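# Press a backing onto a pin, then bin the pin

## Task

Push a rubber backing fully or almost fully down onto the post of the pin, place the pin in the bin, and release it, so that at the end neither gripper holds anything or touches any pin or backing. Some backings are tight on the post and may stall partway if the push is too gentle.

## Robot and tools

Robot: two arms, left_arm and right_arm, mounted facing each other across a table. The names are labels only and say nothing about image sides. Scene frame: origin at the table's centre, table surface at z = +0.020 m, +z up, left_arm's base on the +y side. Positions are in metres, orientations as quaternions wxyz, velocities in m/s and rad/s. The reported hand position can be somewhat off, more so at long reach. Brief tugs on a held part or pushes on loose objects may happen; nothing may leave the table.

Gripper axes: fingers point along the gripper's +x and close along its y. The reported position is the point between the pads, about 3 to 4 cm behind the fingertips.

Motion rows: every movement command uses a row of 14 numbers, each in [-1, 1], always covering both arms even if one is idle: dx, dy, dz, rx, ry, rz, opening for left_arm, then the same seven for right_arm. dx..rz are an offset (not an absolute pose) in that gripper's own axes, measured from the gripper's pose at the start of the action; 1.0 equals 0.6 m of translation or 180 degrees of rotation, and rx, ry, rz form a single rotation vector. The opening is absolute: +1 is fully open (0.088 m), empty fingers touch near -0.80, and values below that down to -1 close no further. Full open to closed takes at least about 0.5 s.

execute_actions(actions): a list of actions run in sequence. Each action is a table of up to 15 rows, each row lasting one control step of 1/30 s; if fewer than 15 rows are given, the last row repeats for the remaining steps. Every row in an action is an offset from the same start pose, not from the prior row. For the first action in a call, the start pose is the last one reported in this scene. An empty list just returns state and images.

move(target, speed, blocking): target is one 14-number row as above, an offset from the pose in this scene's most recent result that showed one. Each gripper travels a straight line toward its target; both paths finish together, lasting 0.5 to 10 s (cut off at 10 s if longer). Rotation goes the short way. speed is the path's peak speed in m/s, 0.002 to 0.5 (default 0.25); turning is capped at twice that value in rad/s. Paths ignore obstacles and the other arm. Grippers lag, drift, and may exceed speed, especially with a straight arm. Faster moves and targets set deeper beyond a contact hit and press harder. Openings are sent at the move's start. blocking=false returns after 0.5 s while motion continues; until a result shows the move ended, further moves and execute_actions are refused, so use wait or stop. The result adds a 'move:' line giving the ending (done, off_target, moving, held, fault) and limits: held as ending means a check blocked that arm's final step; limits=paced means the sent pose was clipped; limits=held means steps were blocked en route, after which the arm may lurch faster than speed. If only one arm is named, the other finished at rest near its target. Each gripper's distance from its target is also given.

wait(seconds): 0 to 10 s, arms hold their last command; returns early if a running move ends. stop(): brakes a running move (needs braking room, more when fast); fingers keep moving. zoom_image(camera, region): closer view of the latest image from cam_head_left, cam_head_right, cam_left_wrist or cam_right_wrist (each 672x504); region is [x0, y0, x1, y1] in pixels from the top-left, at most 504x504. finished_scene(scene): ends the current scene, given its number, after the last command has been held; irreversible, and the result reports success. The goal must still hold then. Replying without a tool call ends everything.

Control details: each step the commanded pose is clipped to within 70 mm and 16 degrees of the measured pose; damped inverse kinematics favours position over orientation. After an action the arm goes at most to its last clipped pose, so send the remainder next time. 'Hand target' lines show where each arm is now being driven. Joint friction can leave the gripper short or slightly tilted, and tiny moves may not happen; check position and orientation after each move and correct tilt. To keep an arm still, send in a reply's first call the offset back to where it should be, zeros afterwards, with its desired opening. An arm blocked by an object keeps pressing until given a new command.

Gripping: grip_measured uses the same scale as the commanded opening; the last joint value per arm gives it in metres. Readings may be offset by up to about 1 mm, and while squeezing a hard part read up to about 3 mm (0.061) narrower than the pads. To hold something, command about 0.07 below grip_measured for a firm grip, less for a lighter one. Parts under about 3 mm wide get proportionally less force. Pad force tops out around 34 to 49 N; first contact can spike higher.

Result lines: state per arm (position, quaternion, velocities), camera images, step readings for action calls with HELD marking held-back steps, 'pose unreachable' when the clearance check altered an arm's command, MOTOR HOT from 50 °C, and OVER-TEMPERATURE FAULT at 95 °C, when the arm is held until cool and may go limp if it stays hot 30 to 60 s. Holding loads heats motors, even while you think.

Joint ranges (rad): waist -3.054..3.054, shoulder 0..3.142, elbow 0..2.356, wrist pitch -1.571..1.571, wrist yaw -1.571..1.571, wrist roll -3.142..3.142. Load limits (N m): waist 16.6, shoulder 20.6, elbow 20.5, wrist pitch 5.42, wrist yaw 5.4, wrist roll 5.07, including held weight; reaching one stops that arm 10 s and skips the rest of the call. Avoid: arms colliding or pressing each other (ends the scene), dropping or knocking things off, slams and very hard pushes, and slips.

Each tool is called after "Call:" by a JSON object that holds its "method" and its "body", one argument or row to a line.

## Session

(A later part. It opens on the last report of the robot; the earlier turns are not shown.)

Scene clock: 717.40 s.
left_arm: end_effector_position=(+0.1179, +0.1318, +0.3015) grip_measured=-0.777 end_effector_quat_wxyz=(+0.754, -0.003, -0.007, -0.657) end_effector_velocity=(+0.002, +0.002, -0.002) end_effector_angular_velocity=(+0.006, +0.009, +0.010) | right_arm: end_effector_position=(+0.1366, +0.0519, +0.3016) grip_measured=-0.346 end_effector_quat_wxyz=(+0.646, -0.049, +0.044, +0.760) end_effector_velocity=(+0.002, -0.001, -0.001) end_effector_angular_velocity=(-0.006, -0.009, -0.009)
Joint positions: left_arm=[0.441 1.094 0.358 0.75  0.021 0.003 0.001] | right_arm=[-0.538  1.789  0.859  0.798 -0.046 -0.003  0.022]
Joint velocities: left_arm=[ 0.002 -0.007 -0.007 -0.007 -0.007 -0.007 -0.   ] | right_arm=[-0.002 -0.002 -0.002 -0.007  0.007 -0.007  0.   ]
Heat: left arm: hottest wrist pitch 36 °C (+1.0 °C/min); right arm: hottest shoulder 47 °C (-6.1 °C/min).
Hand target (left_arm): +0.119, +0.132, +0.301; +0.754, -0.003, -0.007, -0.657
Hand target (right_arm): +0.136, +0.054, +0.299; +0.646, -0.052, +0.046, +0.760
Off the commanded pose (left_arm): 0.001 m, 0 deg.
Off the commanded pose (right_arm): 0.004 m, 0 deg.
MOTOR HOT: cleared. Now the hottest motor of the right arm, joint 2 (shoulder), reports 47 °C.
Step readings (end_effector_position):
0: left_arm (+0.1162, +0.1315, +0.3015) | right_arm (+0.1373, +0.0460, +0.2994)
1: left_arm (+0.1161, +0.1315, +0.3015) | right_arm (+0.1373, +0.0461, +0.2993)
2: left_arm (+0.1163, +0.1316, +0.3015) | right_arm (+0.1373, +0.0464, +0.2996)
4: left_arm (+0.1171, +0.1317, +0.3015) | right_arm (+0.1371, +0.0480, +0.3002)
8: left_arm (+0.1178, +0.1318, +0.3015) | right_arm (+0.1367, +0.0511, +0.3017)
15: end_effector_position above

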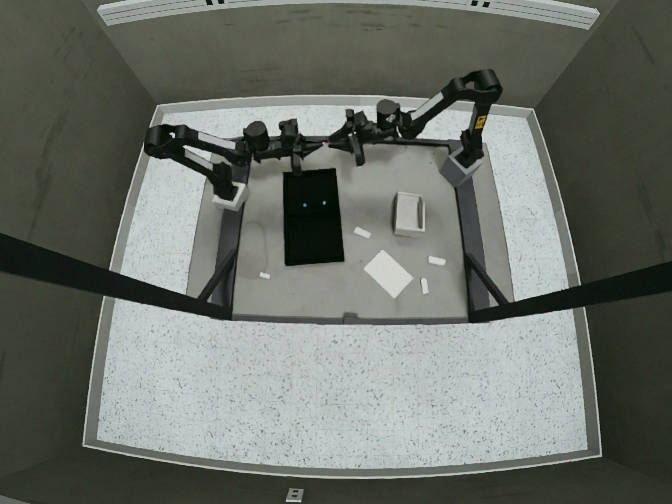

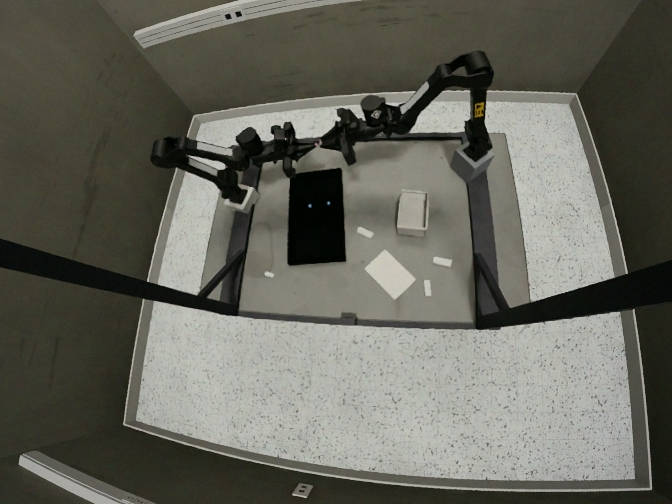

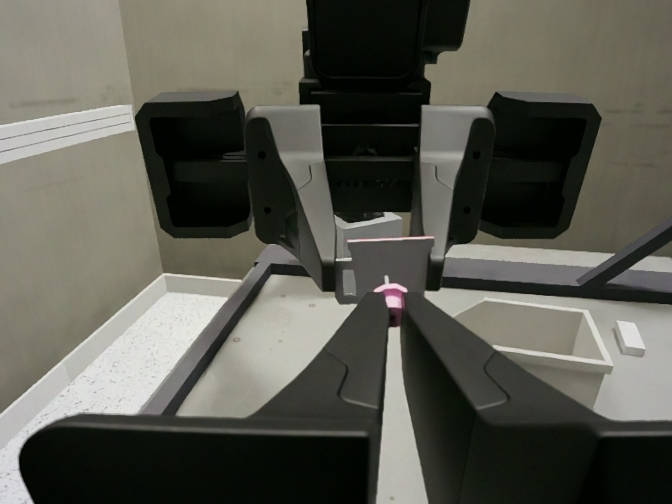

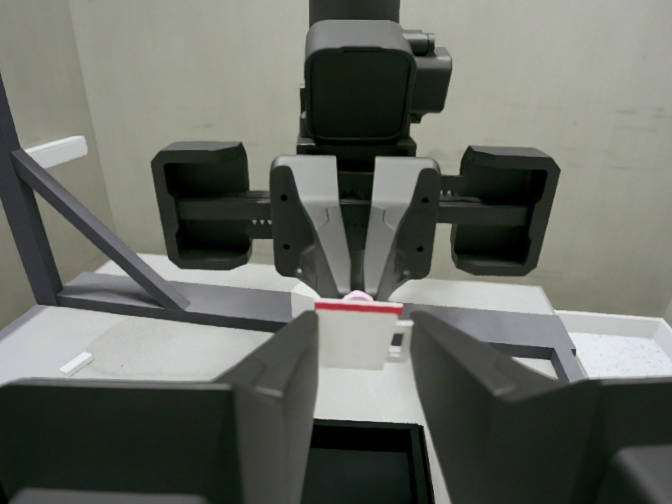

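Call:
{"method": "execute_actions", "body": {
  "actions": [
    [[0,0.0015,0,0,0,-0.0005,-0.86, 0.006,0.001,-0.0047,0,0.003,0,-0.44],[0,0.00175,0,0,0,-0.0005,-0.86, 0.0075,0.001,-0.005,0,0.0035,0,-0.44],[0,0.00175,0,0,0,-0.0005,-0.86, 0.009,0.001,-0.005,0,0.0038,0,-0.44],[0,0.00175,0,0,0,-0.0005,-0.86, 0.0102,0.001,-0.005,0,0.0038,0,-0.44],[0,0.00175,0,0,0,-0.0005,-0.86, 0.0114,0.001,-0.005,0,0.0038,0,-0.44]]
  ]
}}

Call:
{"method": "zoom_image", "body": {
  "camera": "cam_left_wrist",
  "region": [330, 215, 450, 325]
}}

Call:
{"method": "zoom_image", "body": {
  "camera": "cam_right_wrist",
  "region": [330, 280, 390, 320]
}}

Scene clock: 813.63 s.
left_arm: end_effector_position=(+0.1184, +0.1319, +0.3015) grip_measured=-0.777 end_effector_quat_wxyz=(+0.754, -0.003, -0.007, -0.657) end_effector_velocity=(+0.002, +0.000, -0.003) end_effector_angular_velocity=(+0.018, -0.004, +0.010) | right_arm: end_effector_position=(+0.1360, +0.0559, +0.3008) grip_measured=-0.346 end_effector_quat_wxyz=(+0.646, -0.051, +0.045, +0.760) end_effector_velocity=(+0.002, +0.000, +0.003) end_effector_angular_velocity=(+0.004, -0.008, -0.009)
Joint positions: left_arm=[0.445 1.094 0.358 0.75  0.025 0.003 0.001] | right_arm=[-0.537  1.803  0.877  0.789 -0.046 -0.003  0.022]
Joint velocities: left_arm=[ 0.002 -0.002  0.002 -0.022 -0.007  0.007 -0.   ] | right_arm=[-0.002 -0.007  0.002 -0.007  0.007 -0.007 -0.   ]
Heat: left arm: hottest wrist pitch 37 °C (+0.0 °C/min); right arm: hottest shoulder 44 °C (-1.0 °C/min).
Hand target (left_arm): +0.119, +0.132, +0.301; +0.754, -0.003, -0.007, -0.657
Hand target (right_arm): +0.135, +0.058, +0.298; +0.646, -0.054, +0.048, +0.760
Off the commanded pose (left_arm): 0.001 m, 0 deg.
Off the commanded pose (right_arm): 0.004 m, 0 deg.
Step readings (end_effector_position):
0: left_arm (+0.1179, +0.1318, +0.3015) | right_arm (+0.1366, +0.0520, +0.3016)
1: left_arm (+0.1179, +0.1318, +0.3015) | right_arm (+0.1366, +0.0520, +0.3016)
2: left_arm (+0.1180, +0.1318, +0.3015) | right_arm (+0.1366, +0.0523, +0.3014)
4: left_arm (+0.1182, +0.1319, +0.3015) | right_arm (+0.1365, +0.0535, +0.3013)
8: left_arm (+0.1183, +0.1319, +0.3015) | right_arm (+0.1362, +0.0554, +0.3010)
15: end_effector_position above

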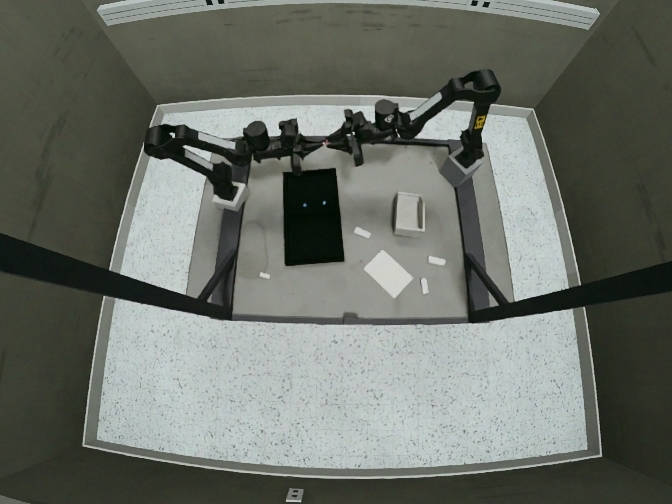

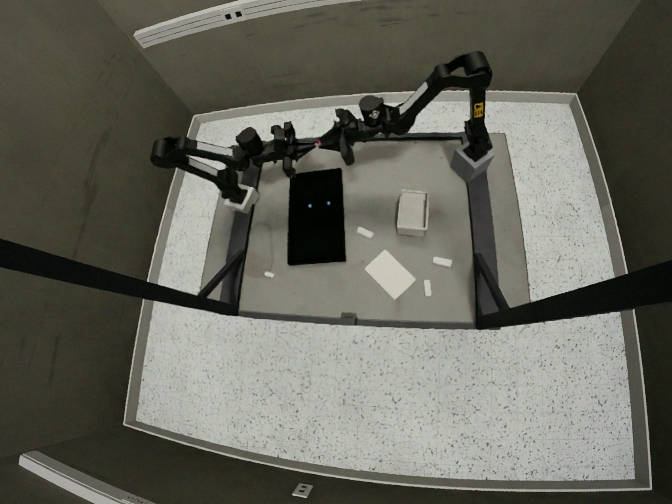

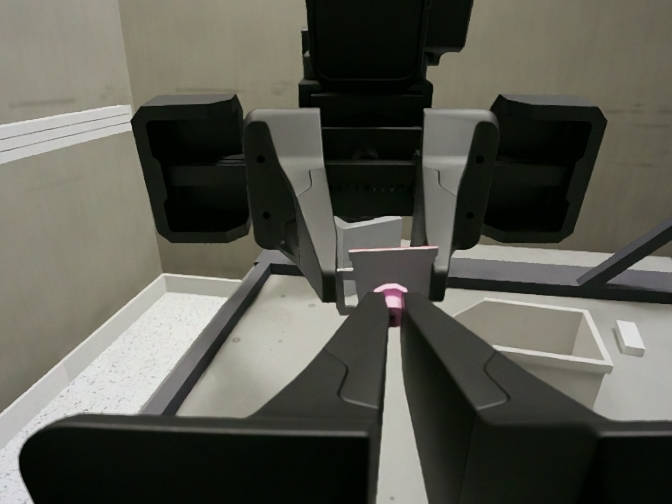

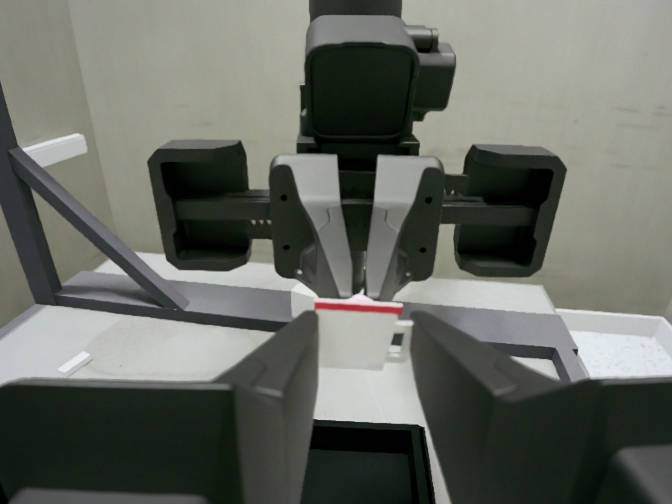

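Region (330, 215, 450, 325) of cam_left_wrist's 672x504 image, scaled by 4.200, with more detail than that image has; it fills the top 462 rows of this view, and the rest is white.

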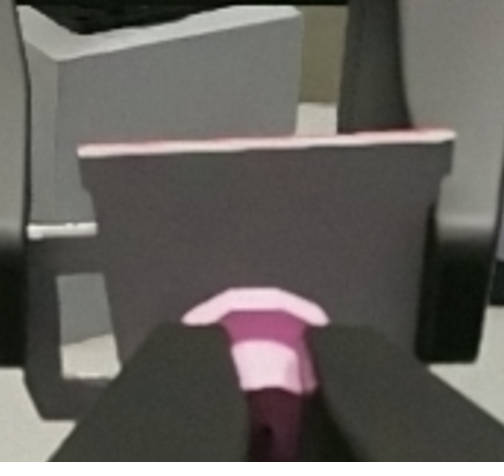

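Region (330, 280, 390, 320) of cam_right_wrist's 672x504 image, scaled by 8.400, with more detail than that image has.

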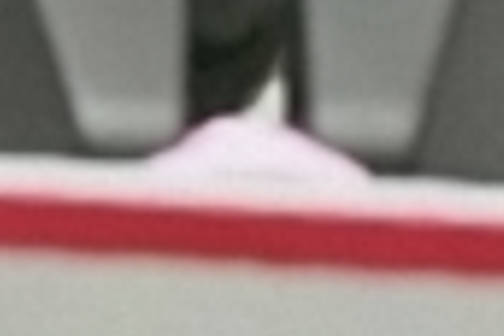

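Call:
{"method": "execute_actions", "body": {
  "actions": [
    [[0,0,0,0,0,0,-0.86, 0.0055,0.0006,-0.0044,0,0.0022,0,-0.44],[0,0,0,0,0,0,-0.86, 0.0063,0.0006,-0.0043,0,0.0022,0,-0.44],[0,0,0,0,0,0,-0.86, 0.0071,0.0006,-0.0041,0,0.0022,0,-0.44],[0,0,0,0,0,0,-0.86, 0.0079,0.0006,-0.004,0,0.0022,0,-0.44],[0,0,0,0,0,0,-0.86, 0.0087,0.0006,-0.0039,0,0.0022,0,-0.44],[0,0,0,0,0,0,-0.86, 0.0095,0.0006,-0.0037,0,0.0022,0,-0.44],[0,0,0,0,0,0,-0.86, 0.0103,0.0006,-0.0036,0,0.0022,0,-0.44]]
  ]
}}

Call:
{"method": "zoom_image", "body": {
  "camera": "cam_left_wrist",
  "region": [330, 215, 450, 325]
}}

Call:
{"method": "zoom_image", "body": {
  "camera": "cam_right_wrist",
  "region": [300, 270, 420, 380]
}}

Scene clock: 853.07 s.
left_arm: end_effector_position=(+0.1184, +0.1319, +0.3015) grip_measured=-0.777 end_effector_quat_wxyz=(+0.754, -0.003, -0.007, -0.657) end_effector_velocity=(+0.002, +0.000, -0.000) end_effector_angular_velocity=(-0.003, +0.007, +0.010) | right_arm: end_effector_position=(+0.1357, +0.0591, +0.3010) grip_measured=-0.346 end_effector_quat_wxyz=(+0.646, -0.051, +0.045, +0.760) end_effector_velocity=(-0.002, +0.000, -0.002) end_effector_angular_velocity=(-0.004, -0.019, +0.022)
Joint positions: left_arm=[0.445 1.094 0.358 0.75  0.025 0.003 0.001] | right_arm=[-0.537  1.812  0.891  0.785 -0.046 -0.003  0.022]
Joint velocities: left_arm=[ 0.002  0.002 -0.002  0.007 -0.007 -0.007 -0.   ] | right_arm=[-0.002  0.002  0.002 -0.007 -0.022 -0.022  0.   ]
Heat: left arm: hottest wrist pitch 38 °C (+1.0 °C/min); right arm: hottest shoulder 43 °C (-1.0 °C/min).
Hand target (left_arm): +0.118, +0.132, +0.301; +0.754, -0.003, -0.007, -0.657
Hand target (right_arm): +0.135, +0.061, +0.298; +0.646, -0.054, +0.048, +0.760
Off the commanded pose (left_arm): 0.000 m, 0 deg.
Off the commanded pose (right_arm): 0.004 m, 0 deg.
Step readings (end_effector_position):
0: left_arm (+0.1184, +0.1319, +0.3015) | right_arm (+0.1360, +0.0560, +0.3009)
1: left_arm (+0.1184, +0.1319, +0.3015) | right_arm (+0.1360, +0.0560, +0.3007)
2: left_arm (+0.1184, +0.1319, +0.3015) | right_arm (+0.1360, +0.0562, +0.3009)
4: left_arm (+0.1184, +0.1319, +0.3015) | right_arm (+0.1359, +0.0569, +0.3009)
8: left_arm (+0.1184, +0.1319, +0.3015) | right_arm (+0.1357, +0.0585, +0.3011)
15: end_effector_position above

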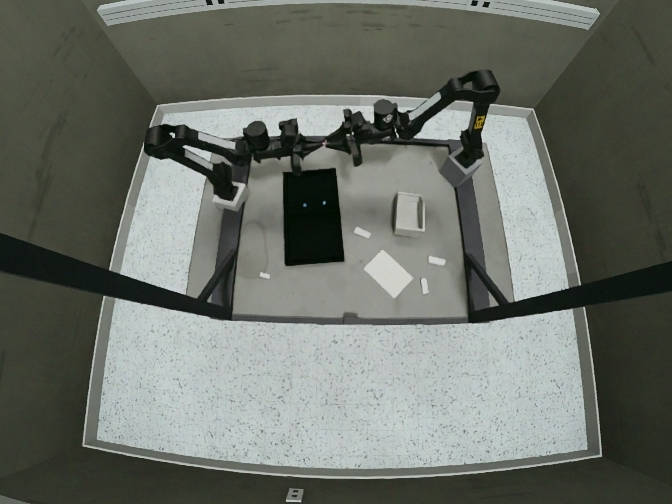

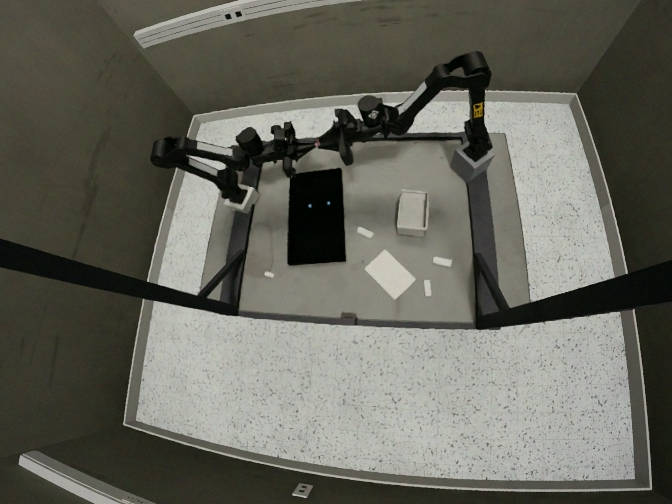

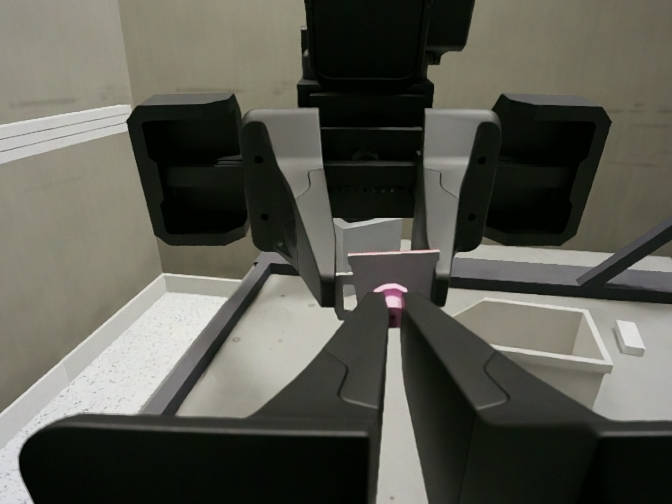

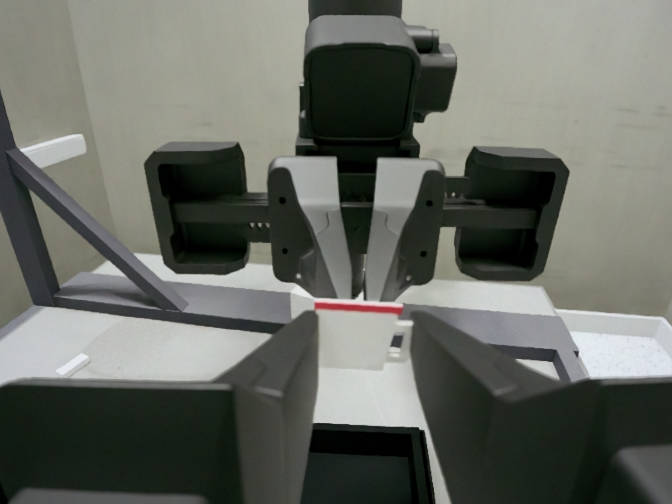

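Region (330, 215, 450, 325) of cam_left_wrist's 672x504 image, scaled by 4.200, with more detail than that image has; it fills the top 462 rows of this view, and the rest is white.

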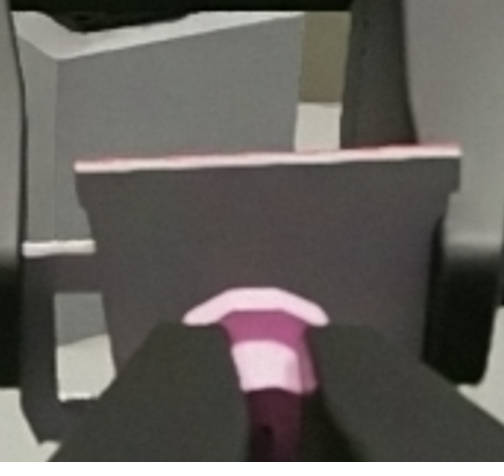

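Region (300, 270, 420, 380) of cam_right_wrist's 672x504 image, scaled by 4.200, with more detail than that image has; it fills the top 462 rows of this view, and the rest is white.

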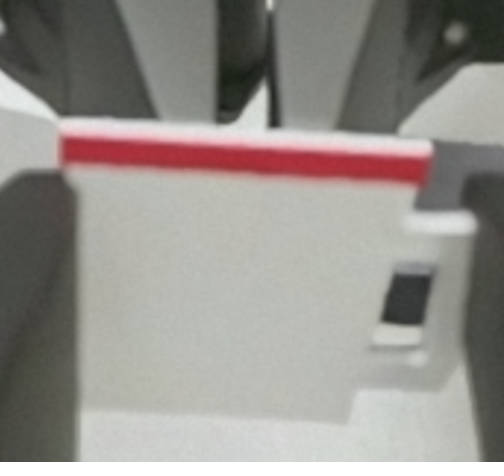

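Call:
{"method": "execute_actions", "body": {
  "actions": [
    [[0,0,0,0,0,0,-0.86, 0.0058,0.0008,-0.0044,0,0.0023,0,-0.44],[0,0,0,0,0,0,-0.86, 0.0065,0.0008,-0.0042,0,0.0022,0,-0.44],[0,0,0,0,0,0,-0.86, 0.0072,0.0008,-0.004,0,0.0021,0,-0.44],[0,0,0,0,0,0,-0.86, 0.0079,0.0008,-0.0037,0,0.002,0,-0.44],[0,0,0,0,0,0,-0.86, 0.0086,0.0008,-0.0035,0,0.0019,0,-0.44],[0,0,0,0,0,0,-0.86, 0.0093,0.0008,-0.0032,0,0.0018,0,-0.44],[0,0,0,0,0,0,-0.86, 0.0099,0.0008,-0.003,0,0.0018,0,-0.44]]
  ]
}}

Call:
{"method": "zoom_image", "body": {
  "camera": "cam_left_wrist",
  "region": [330, 215, 450, 325]
}}

Call:
{"method": "zoom_image", "body": {
  "camera": "cam_right_wrist",
  "region": [300, 270, 420, 380]
}}

Scene clock: 872.40 s.
left_arm: end_effector_position=(+0.1184, +0.1319, +0.3014) grip_measured=-0.777 end_effector_quat_wxyz=(+0.754, -0.003, -0.007, -0.657) end_effector_velocity=(+0.000, +0.001, +0.003) end_effector_angular_velocity=(-0.015, +0.020, +0.005) | right_arm: end_effector_position=(+0.1354, +0.0612, +0.3009) grip_measured=-0.346 end_effector_quat_wxyz=(+0.646, -0.051, +0.045, +0.760) end_effector_velocity=(+0.002, +0.001, -0.002) end_effector_angular_velocity=(-0.006, -0.009, -0.009)
Joint positions: left_arm=[0.445 1.094 0.358 0.75  0.025 0.003 0.001] | right_arm=[-0.537  1.819  0.9    0.782 -0.046 -0.003  0.022]
Joint velocities: left_arm=[-0.002 -0.007 -0.002  0.007 -0.007 -0.022 -0.   ] | right_arm=[-0.002  0.002  0.002 -0.007  0.007 -0.007 -0.   ]
Heat: left arm: hottest wrist pitch 38 °C (+1.0 °C/min); right arm: hottest shoulder 43 °C (-1.0 °C/min).
Hand target (left_arm): +0.118, +0.132, +0.301; +0.754, -0.003, -0.007, -0.657
Hand target (right_arm): +0.134, +0.064, +0.299; +0.646, -0.053, +0.047, +0.760
Off the commanded pose (left_arm): 0.000 m, 0 deg.
Off the commanded pose (right_arm): 0.004 m, 0 deg.
Step readings (end_effector_position):
0: left_arm (+0.1184, +0.1319, +0.3015) | right_arm (+0.1357, +0.0591, +0.3012)
1: left_arm (+0.1184, +0.1319, +0.3015) | right_arm (+0.1357, +0.0592, +0.3010)
2: left_arm (+0.1184, +0.1319, +0.3015) | right_arm (+0.1357, +0.0593, +0.3011)
4: left_arm (+0.1184, +0.1319, +0.3015) | right_arm (+0.1356, +0.0598, +0.3010)
8: left_arm (+0.1184, +0.1319, +0.3015) | right_arm (+0.1355, +0.0608, +0.3010)
15: end_effector_position above

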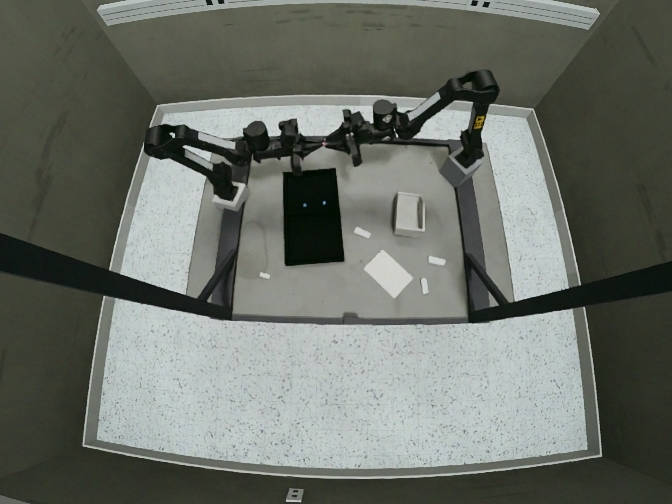

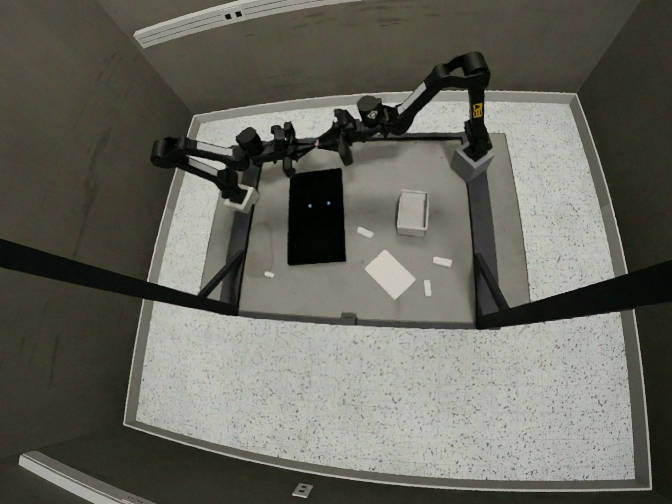

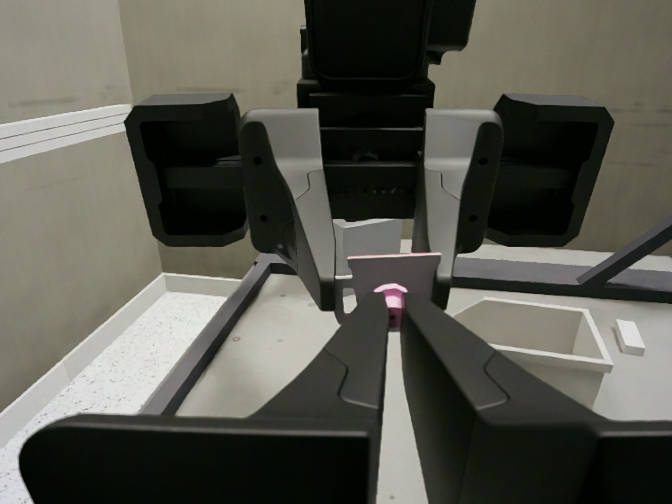

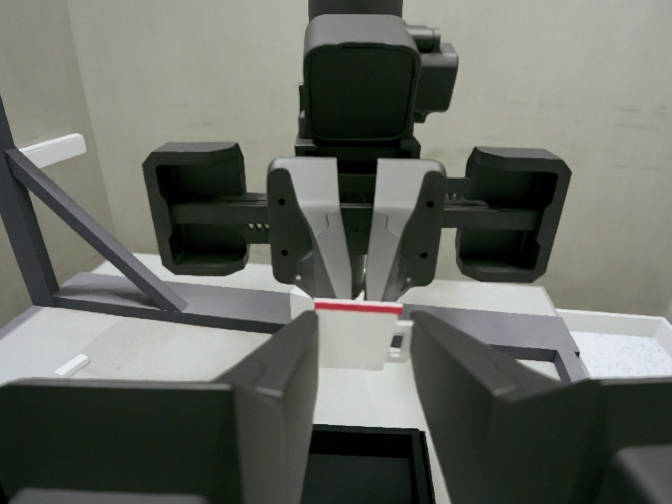

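Region (330, 215, 450, 325) of cam_left_wrist's 672x504 image, scaled by 4.200, with more detail than that image has; it fills the top 462 rows of this view, and the rest is white.

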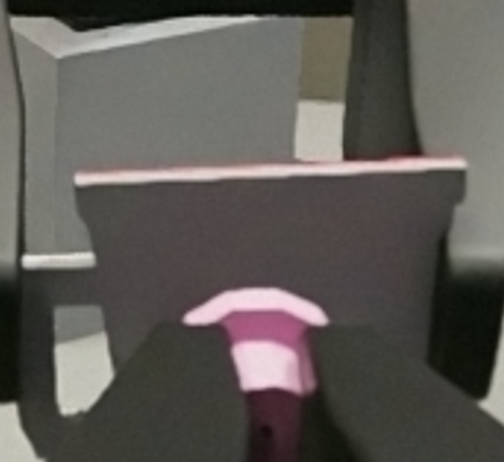

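Region (300, 270, 420, 380) of cam_right_wrist's 672x504 image, scaled by 4.200, with more detail than that image has; it fills the top 462 rows of this view, and the rest is white.

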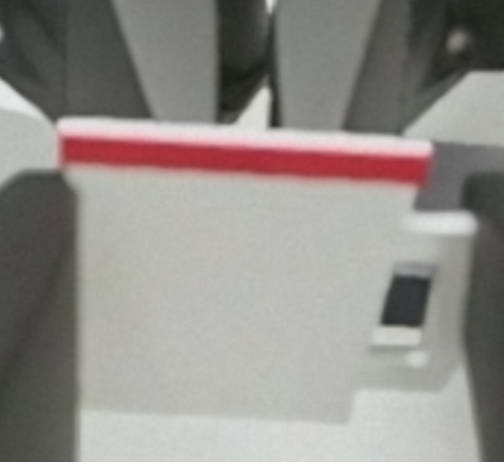

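Call:
{"method": "execute_actions", "body": {
  "actions": [
    [[0.0002,0,0.0002,0,0,0,-0.86, 0.0071,0.0007,-0.003,0,0.0014,0,-0.44],[0.0003,0,0.0003,0,0,0,-0.86, 0.0078,0.0007,-0.0027,0,0.0012,0,-0.44],[0.0004,0,0.0004,0,0,0,-0.86, 0.0086,0.0007,-0.0023,0,0.0011,0,-0.44],[0.0005,0,0.0005,0,0,0,-0.86, 0.0093,0.0007,-0.002,0,0.0009,0,-0.44],[0.0006,0,0.0006,0,0,0,-0.86, 0.01,0.0007,-0.0017,0,0.0008,0,-0.44],[0.0007,0,0.0007,0,0,0,-0.86, 0.0108,0.0007,-0.0013,0,0.0006,0,-0.44],[0.0008,0,0.0007,0,0,0,-0.86, 0.0115,0.0007,-0.001,0,0.0005,0,-0.44]]
  ]
}}

Call:
{"method": "zoom_image", "body": {
  "camera": "cam_left_wrist",
  "region": [330, 215, 450, 325]
}}

Call:
{"method": "zoom_image", "body": {
  "camera": "cam_right_wrist",
  "region": [300, 270, 420, 380]
}}

Scene clock: 888.97 s.
left_arm: end_effector_position=(+0.1184, +0.1319, +0.3009) grip_measured=-0.777 end_effector_quat_wxyz=(+0.754, -0.002, -0.006, -0.657) end_effector_velocity=(+0.002, +0.001, -0.002) end_effector_angular_velocity=(+0.004, +0.023, +0.019) | right_arm: end_effector_position=(+0.1352, +0.0633, +0.3003) grip_measured=-0.346 end_effector_quat_wxyz=(+0.646, -0.052, +0.046, +0.760) end_effector_velocity=(-0.002, -0.003, -0.007) end_effector_angular_velocity=(-0.026, -0.009, +0.011)
Joint positions: left_arm=[0.445 1.094 0.358 0.748 0.025 0.003 0.001] | right_arm=[-0.537  1.827  0.909  0.78  -0.046 -0.003  0.022]
Joint velocities: left_arm=[-0.002 -0.002 -0.002 -0.007 -0.022 -0.022 -0.   ] | right_arm=[ 0.002 -0.002 -0.007 -0.022 -0.007 -0.007  0.   ]
Heat: left arm: hottest wrist pitch 38 °C (+1.0 °C/min); right arm: hottest shoulder 42 °C (-1.0 °C/min).
Hand target (left_arm): +0.118, +0.131, +0.302; +0.754, -0.003, -0.007, -0.657
Hand target (right_arm): +0.134, +0.068, +0.299; +0.646, -0.052, +0.046, +0.760
Off the commanded pose (left_arm): 0.001 m, 0 deg.
Off the commanded pose (right_arm): 0.005 m, 0 deg.
Step readings (end_effector_position):
0: left_arm (+0.1184, +0.1319, +0.3014) | right_arm (+0.1354, +0.0612, +0.3009)
1: left_arm (+0.1184, +0.1319, +0.3014) | right_arm (+0.1354, +0.0612, +0.3009)
2: left_arm (+0.1184, +0.1319, +0.3013) | right_arm (+0.1354, +0.0613, +0.3008)
4: left_arm (+0.1184, +0.1319, +0.3012) | right_arm (+0.1354, +0.0618, +0.3006)
8: left_arm (+0.1184, +0.1319, +0.3010) | right_arm (+0.1352, +0.0629, +0.3005)
15: end_effector_position above

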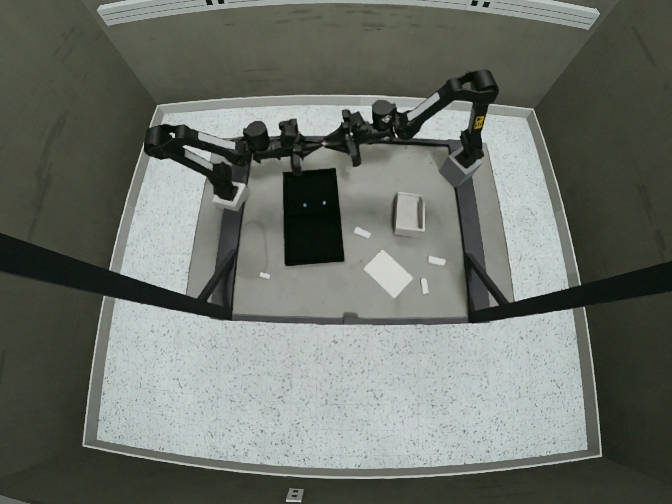

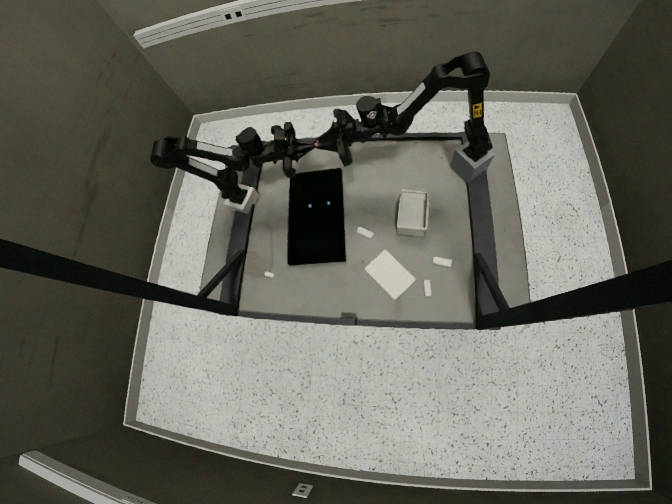

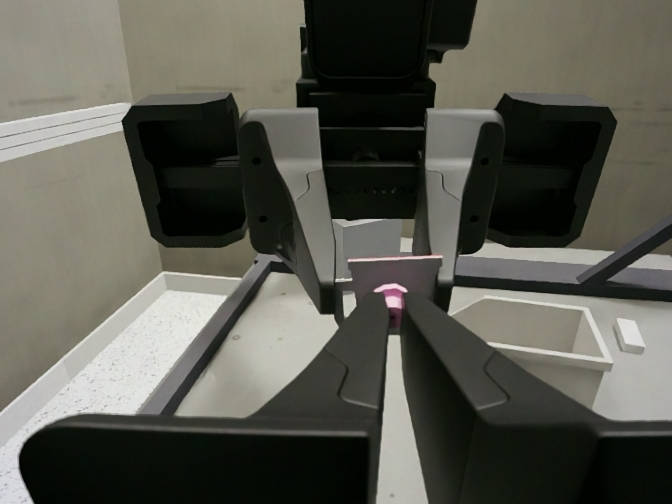

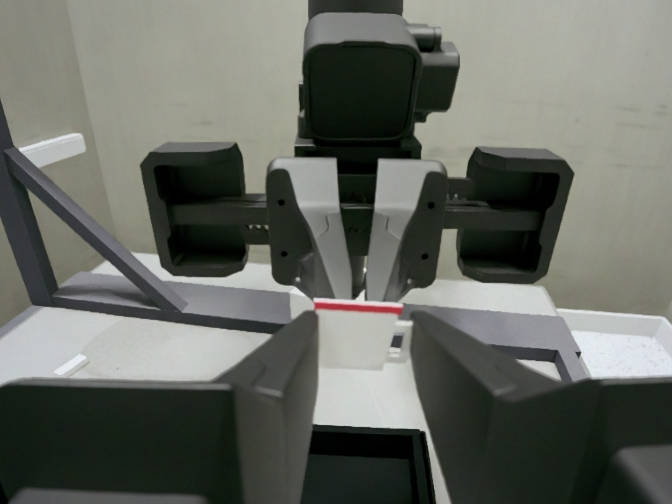

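Region (330, 215, 450, 325) of cam_left_wrist's 672x504 image, scaled by 4.200, with more detail than that image has; it fills the top 462 rows of this view, and the rest is white.

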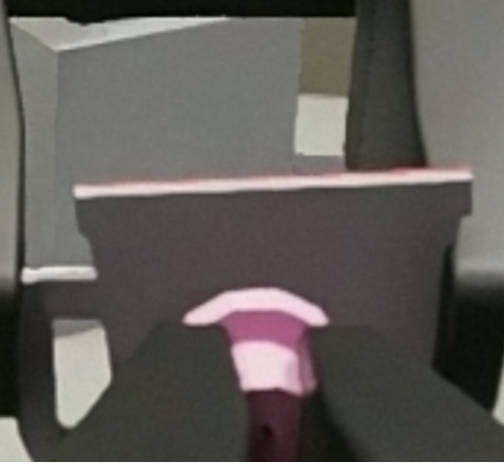

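Region (300, 270, 420, 380) of cam_right_wrist's 672x504 image, scaled by 4.200, with more detail than that image has; it fills the top 462 rows of this view, and the rest is white.

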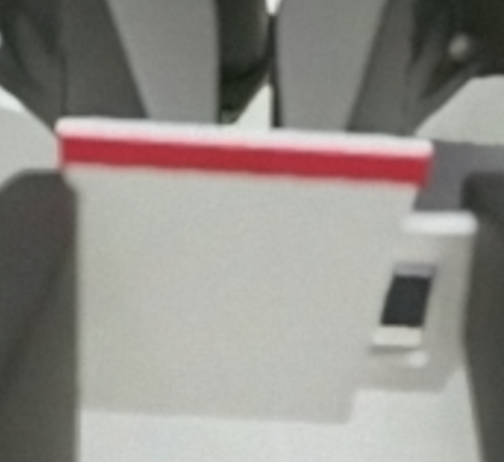

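Call:
{"method": "execute_actions", "body": {
  "actions": [
    [[0.001,0,0.0016,0,-0.0007,0,-0.86, 0.0086,0.0007,0.0001,0,-0.0001,0,-0.44],[0.0012,0,0.0017,0,-0.0007,0,-0.86, 0.0093,0.0007,0.0007,0,-0.0004,0,-0.44],[0.0014,0,0.0017,0,-0.0008,0,-0.86, 0.01,0.0007,0.0012,0,-0.0006,0,-0.44],[0.0015,0,0.0018,0,-0.0008,0,-0.86, 0.0107,0.0007,0.0017,0,-0.0009,0,-0.44],[0.0017,0,0.0019,0,-0.0009,0,-0.86, 0.0114,0.0007,0.0023,0,-0.0012,0,-0.44],[0.0018,0,0.0019,0,-0.0009,0,-0.86, 0.0121,0.0007,0.0028,0,-0.0014,0,-0.44],[0.002,0,0.002,0,-0.001,0,-0.86, 0.0128,0.0007,0.0033,0,-0.0017,0,-0.44]]
  ]
}}

Call:
{"method": "zoom_image", "body": {
  "camera": "cam_left_wrist",
  "region": [330, 215, 450, 325]
}}

Call:
{"method": "zoom_image", "body": {
  "camera": "cam_right_wrist",
  "region": [300, 270, 420, 380]
}}

Scene clock: 907.37 s.
left_arm: end_effector_position=(+0.1184, +0.1319, +0.3008) grip_measured=-0.777 end_effector_quat_wxyz=(+0.754, -0.002, -0.006, -0.657) end_effector_velocity=(-0.000, -0.000, -0.003) end_effector_angular_velocity=(+0.009, +0.024, -0.005) | right_arm: end_effector_position=(+0.1350, +0.0652, +0.3005) grip_measured=-0.346 end_effector_quat_wxyz=(+0.646, -0.051, +0.046, +0.760) end_effector_velocity=(+0.003, +0.000, -0.001) end_effector_angular_velocity=(+0.003, -0.006, +0.001)
Joint positions: left_arm=[0.445 1.094 0.358 0.747 0.025 0.003 0.001] | right_arm=[-0.537  1.833  0.917  0.779 -0.046 -0.003  0.022]
Joint velocities: left_arm=[ 0.002  0.002 -0.002 -0.007  0.007 -0.022 -0.   ] | right_arm=[-0.007  0.002 -0.002  0.007 -0.007 -0.007  0.   ]
Heat: left arm: hottest wrist pitch 38 °C (+0.0 °C/min); right arm: hottest shoulder 42 °C (-1.0 °C/min).
Hand target (left_arm): +0.119, +0.131, +0.302; +0.754, -0.003, -0.007, -0.657
Hand target (right_arm): +0.134, +0.071, +0.301; +0.646, -0.050, +0.044, +0.760
Off the commanded pose (left_arm): 0.002 m, 0 deg.
Off the commanded pose (right_arm): 0.006 m, 0 deg.
Step readings (end_effector_position):
0: left_arm (+0.1184, +0.1319, +0.3009) | right_arm (+0.1352, +0.0633, +0.3003)
1: left_arm (+0.1184, +0.1319, +0.3008) | right_arm (+0.1352, +0.0633, +0.3004)
2: left_arm (+0.1184, +0.1319, +0.3008) | right_arm (+0.1352, +0.0634, +0.3003)
4: left_arm (+0.1184, +0.1319, +0.3008) | right_arm (+0.1351, +0.0639, +0.3005)
8: left_arm (+0.1184, +0.1319, +0.3008) | right_arm (+0.1350, +0.0649, +0.3005)
15: end_effector_position above

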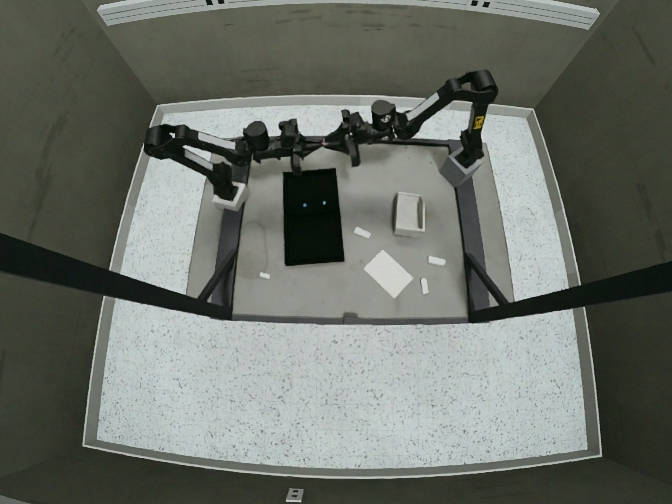

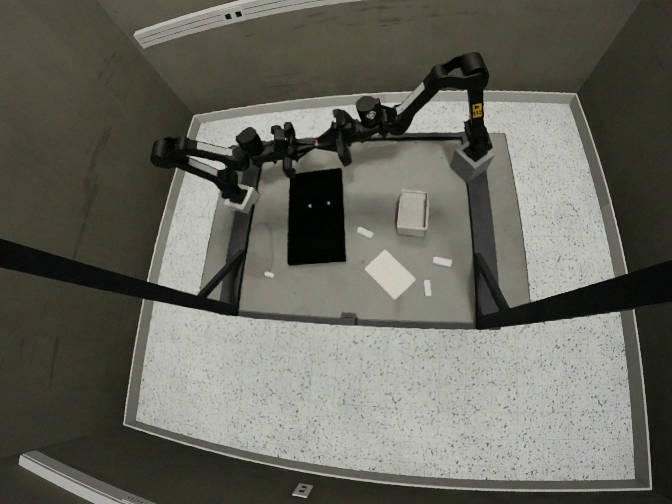

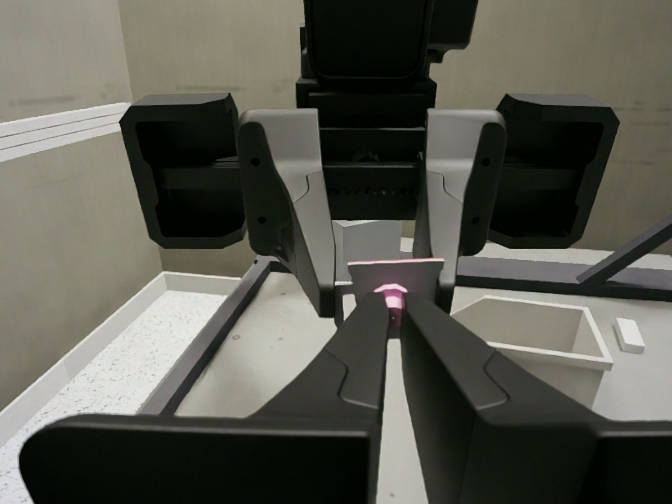

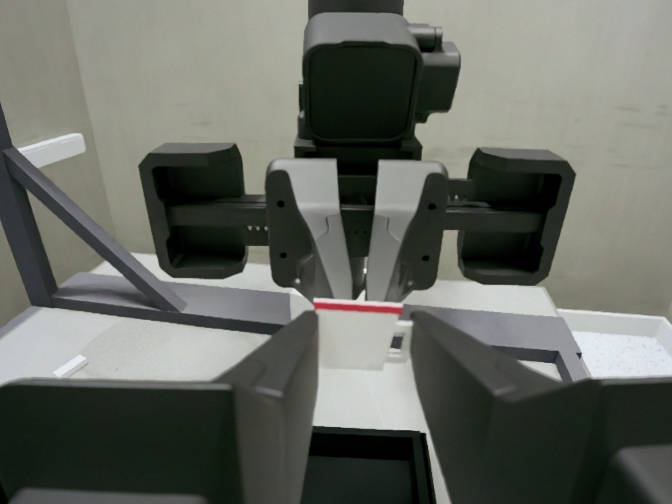

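Region (330, 215, 450, 325) of cam_left_wrist's 672x504 image, scaled by 4.200, with more detail than that image has; it fills the top 462 rows of this view, and the rest is white.

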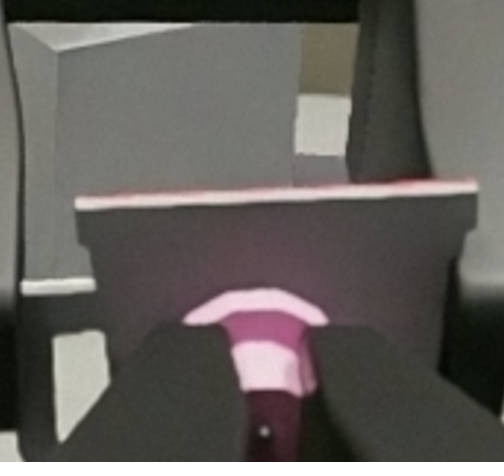

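Region (300, 270, 420, 380) of cam_right_wrist's 672x504 image, scaled by 4.200, with more detail than that image has; it fills the top 462 rows of this view, and the rest is white.

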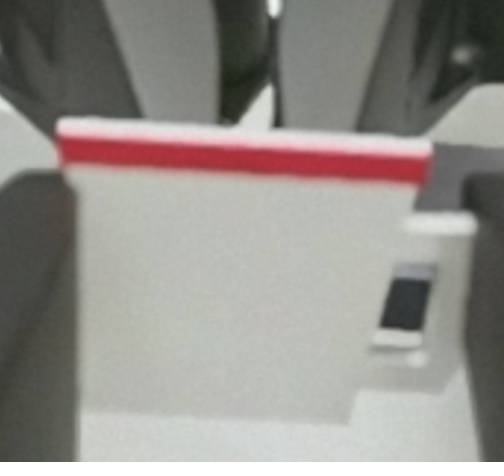

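Call:
{"method": "execute_actions", "body": {
  "actions": [
    [[0.0022,0,0.0023,0,-0.0013,0,-0.86, 0.0104,0.0008,0.003,0,-0.0017,0,-0.44],[0.0024,0,0.0024,0,-0.0014,0,-0.86, 0.011,0.0008,0.0036,0,-0.0019,0,-0.44],[0.0026,0,0.0025,0,-0.0014,0,-0.86, 0.0117,0.0008,0.0041,0,-0.0022,0,-0.44],[0.0028,0,0.0025,0,-0.0015,0,-0.86, 0.0123,0.0008,0.0046,0,-0.0025,0,-0.44],[0.003,0,0.0026,0,-0.0015,0,-0.86, 0.013,0.0008,0.0052,0,-0.0028,0,-0.44],[0.0031,0,0.0027,0,-0.0016,0,-0.86, 0.0136,0.0008,0.0057,0,-0.003,0,-0.44],[0.0033,0,0.0028,0,-0.0016,0,-0.86, 0.0143,0.0008,0.0062,0,-0.0033,0,-0.44]]
  ]
}}

Call:
{"method": "zoom_image", "body": {
  "camera": "cam_left_wrist",
  "region": [330, 215, 450, 335]
}}

Call:
{"method": "zoom_image", "body": {
  "camera": "cam_right_wrist",
  "region": [300, 270, 420, 380]
}}

Scene clock: 925.63 s.
left_arm: end_effector_position=(+0.1184, +0.1319, +0.3009) grip_measured=-0.777 end_effector_quat_wxyz=(+0.754, -0.002, -0.006, -0.657) end_effector_velocity=(+0.002, +0.001, -0.004) end_effector_angular_velocity=(+0.018, -0.004, +0.020) | right_arm: end_effector_position=(+0.1348, +0.0666, +0.3003) grip_measured=-0.346 end_effector_quat_wxyz=(+0.646, -0.051, +0.046, +0.760) end_effector_velocity=(+0.003, -0.001, -0.005) end_effector_angular_velocity=(-0.021, -0.009, +0.001)
Joint positions: left_arm=[0.445 1.094 0.358 0.748 0.025 0.003 0.001] | right_arm=[-0.537  1.838  0.923  0.778 -0.046 -0.003  0.022]
Joint velocities: left_arm=[-0.002 -0.007 -0.002 -0.022 -0.022  0.007 -0.   ] | right_arm=[-0.007 -0.002 -0.002 -0.022 -0.007 -0.007  0.   ]
Heat: left arm: hottest wrist pitch 39 °C (+1.0 °C/min); right arm: hottest wrist pitch 42 °C (-1.0 °C/min).
Hand target (left_arm): +0.119, +0.130, +0.302; +0.754, -0.004, -0.007, -0.657
Hand target (right_arm): +0.133, +0.074, +0.303; +0.646, -0.047, +0.042, +0.760
Off the commanded pose (left_arm): 0.003 m, 0 deg.
Off the commanded pose (right_arm): 0.008 m, 1 deg.
Step readings (end_effector_position):
0: left_arm (+0.1184, +0.1319, +0.3008) | right_arm (+0.1350, +0.0653, +0.3004)
1: left_arm (+0.1184, +0.1319, +0.3008) | right_arm (+0.1350, +0.0653, +0.3004)
2: left_arm (+0.1184, +0.1319, +0.3008) | right_arm (+0.1349, +0.0655, +0.3006)
4: left_arm (+0.1184, +0.1319, +0.3008) | right_arm (+0.1349, +0.0659, +0.3005)
8: left_arm (+0.1184, +0.1319, +0.3009) | right_arm (+0.1348, +0.0665, +0.3006)
15: end_effector_position above

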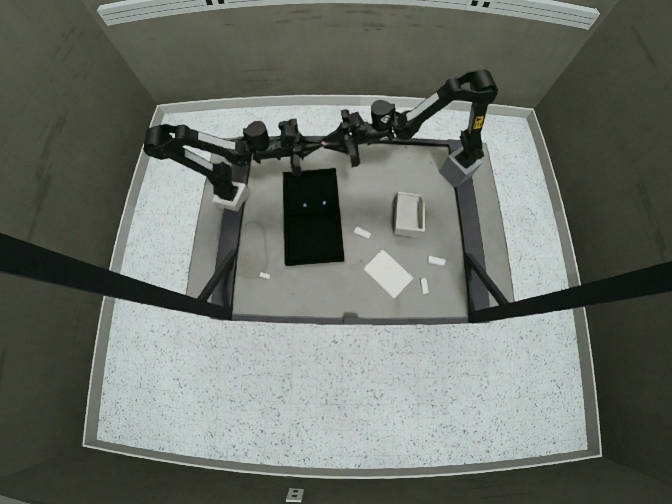

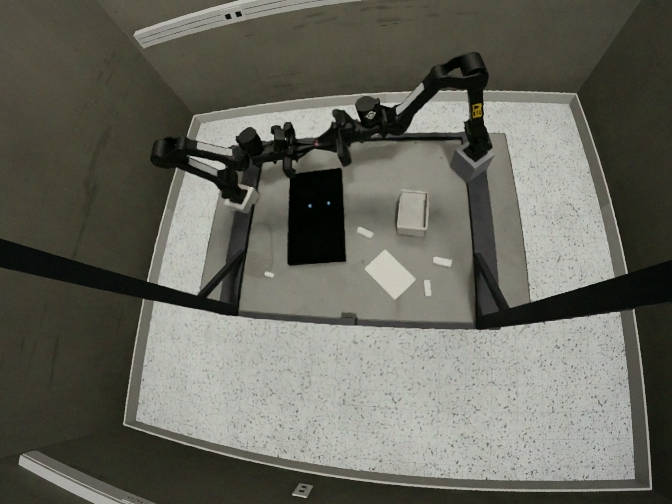

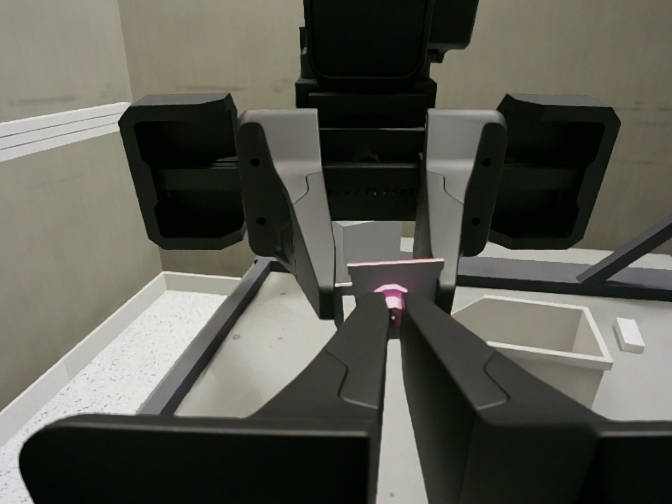

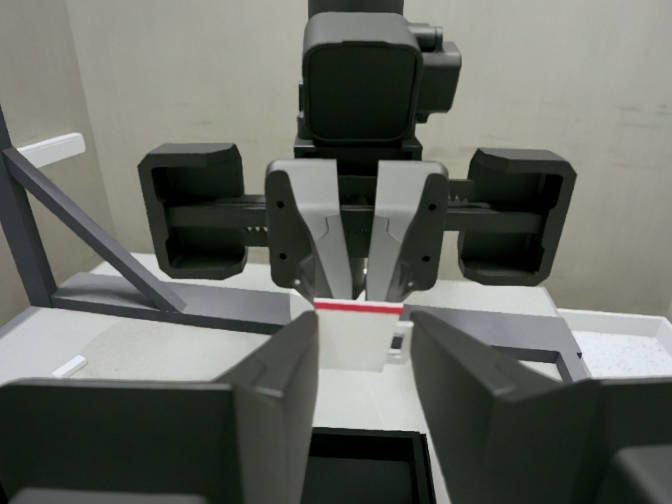

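Region (330, 215, 450, 335) of cam_left_wrist's 672x504 image, scaled by 4.200, with more detail than that image has.

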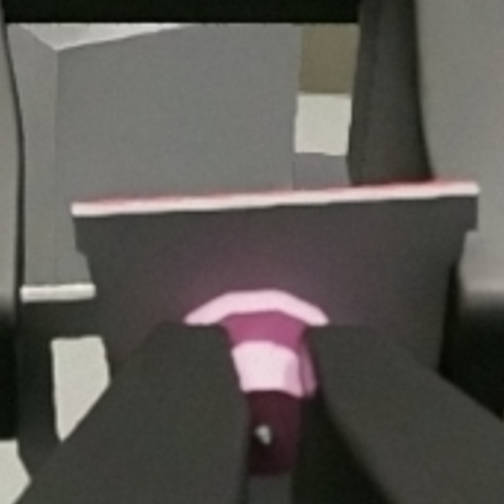

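Region (300, 270, 420, 380) of cam_right_wrist's 672x504 image, scaled by 4.200, with more detail than that image has; it fills the top 462 rows of this view, and the rest is white.

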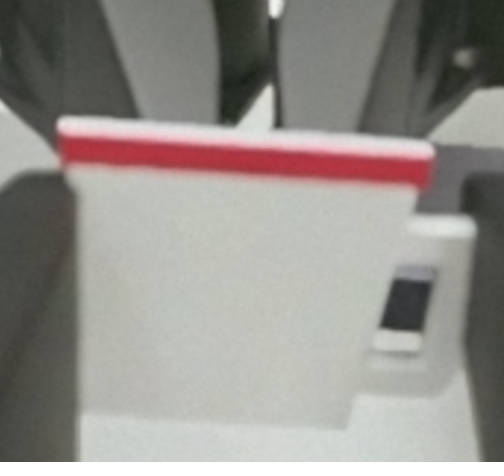

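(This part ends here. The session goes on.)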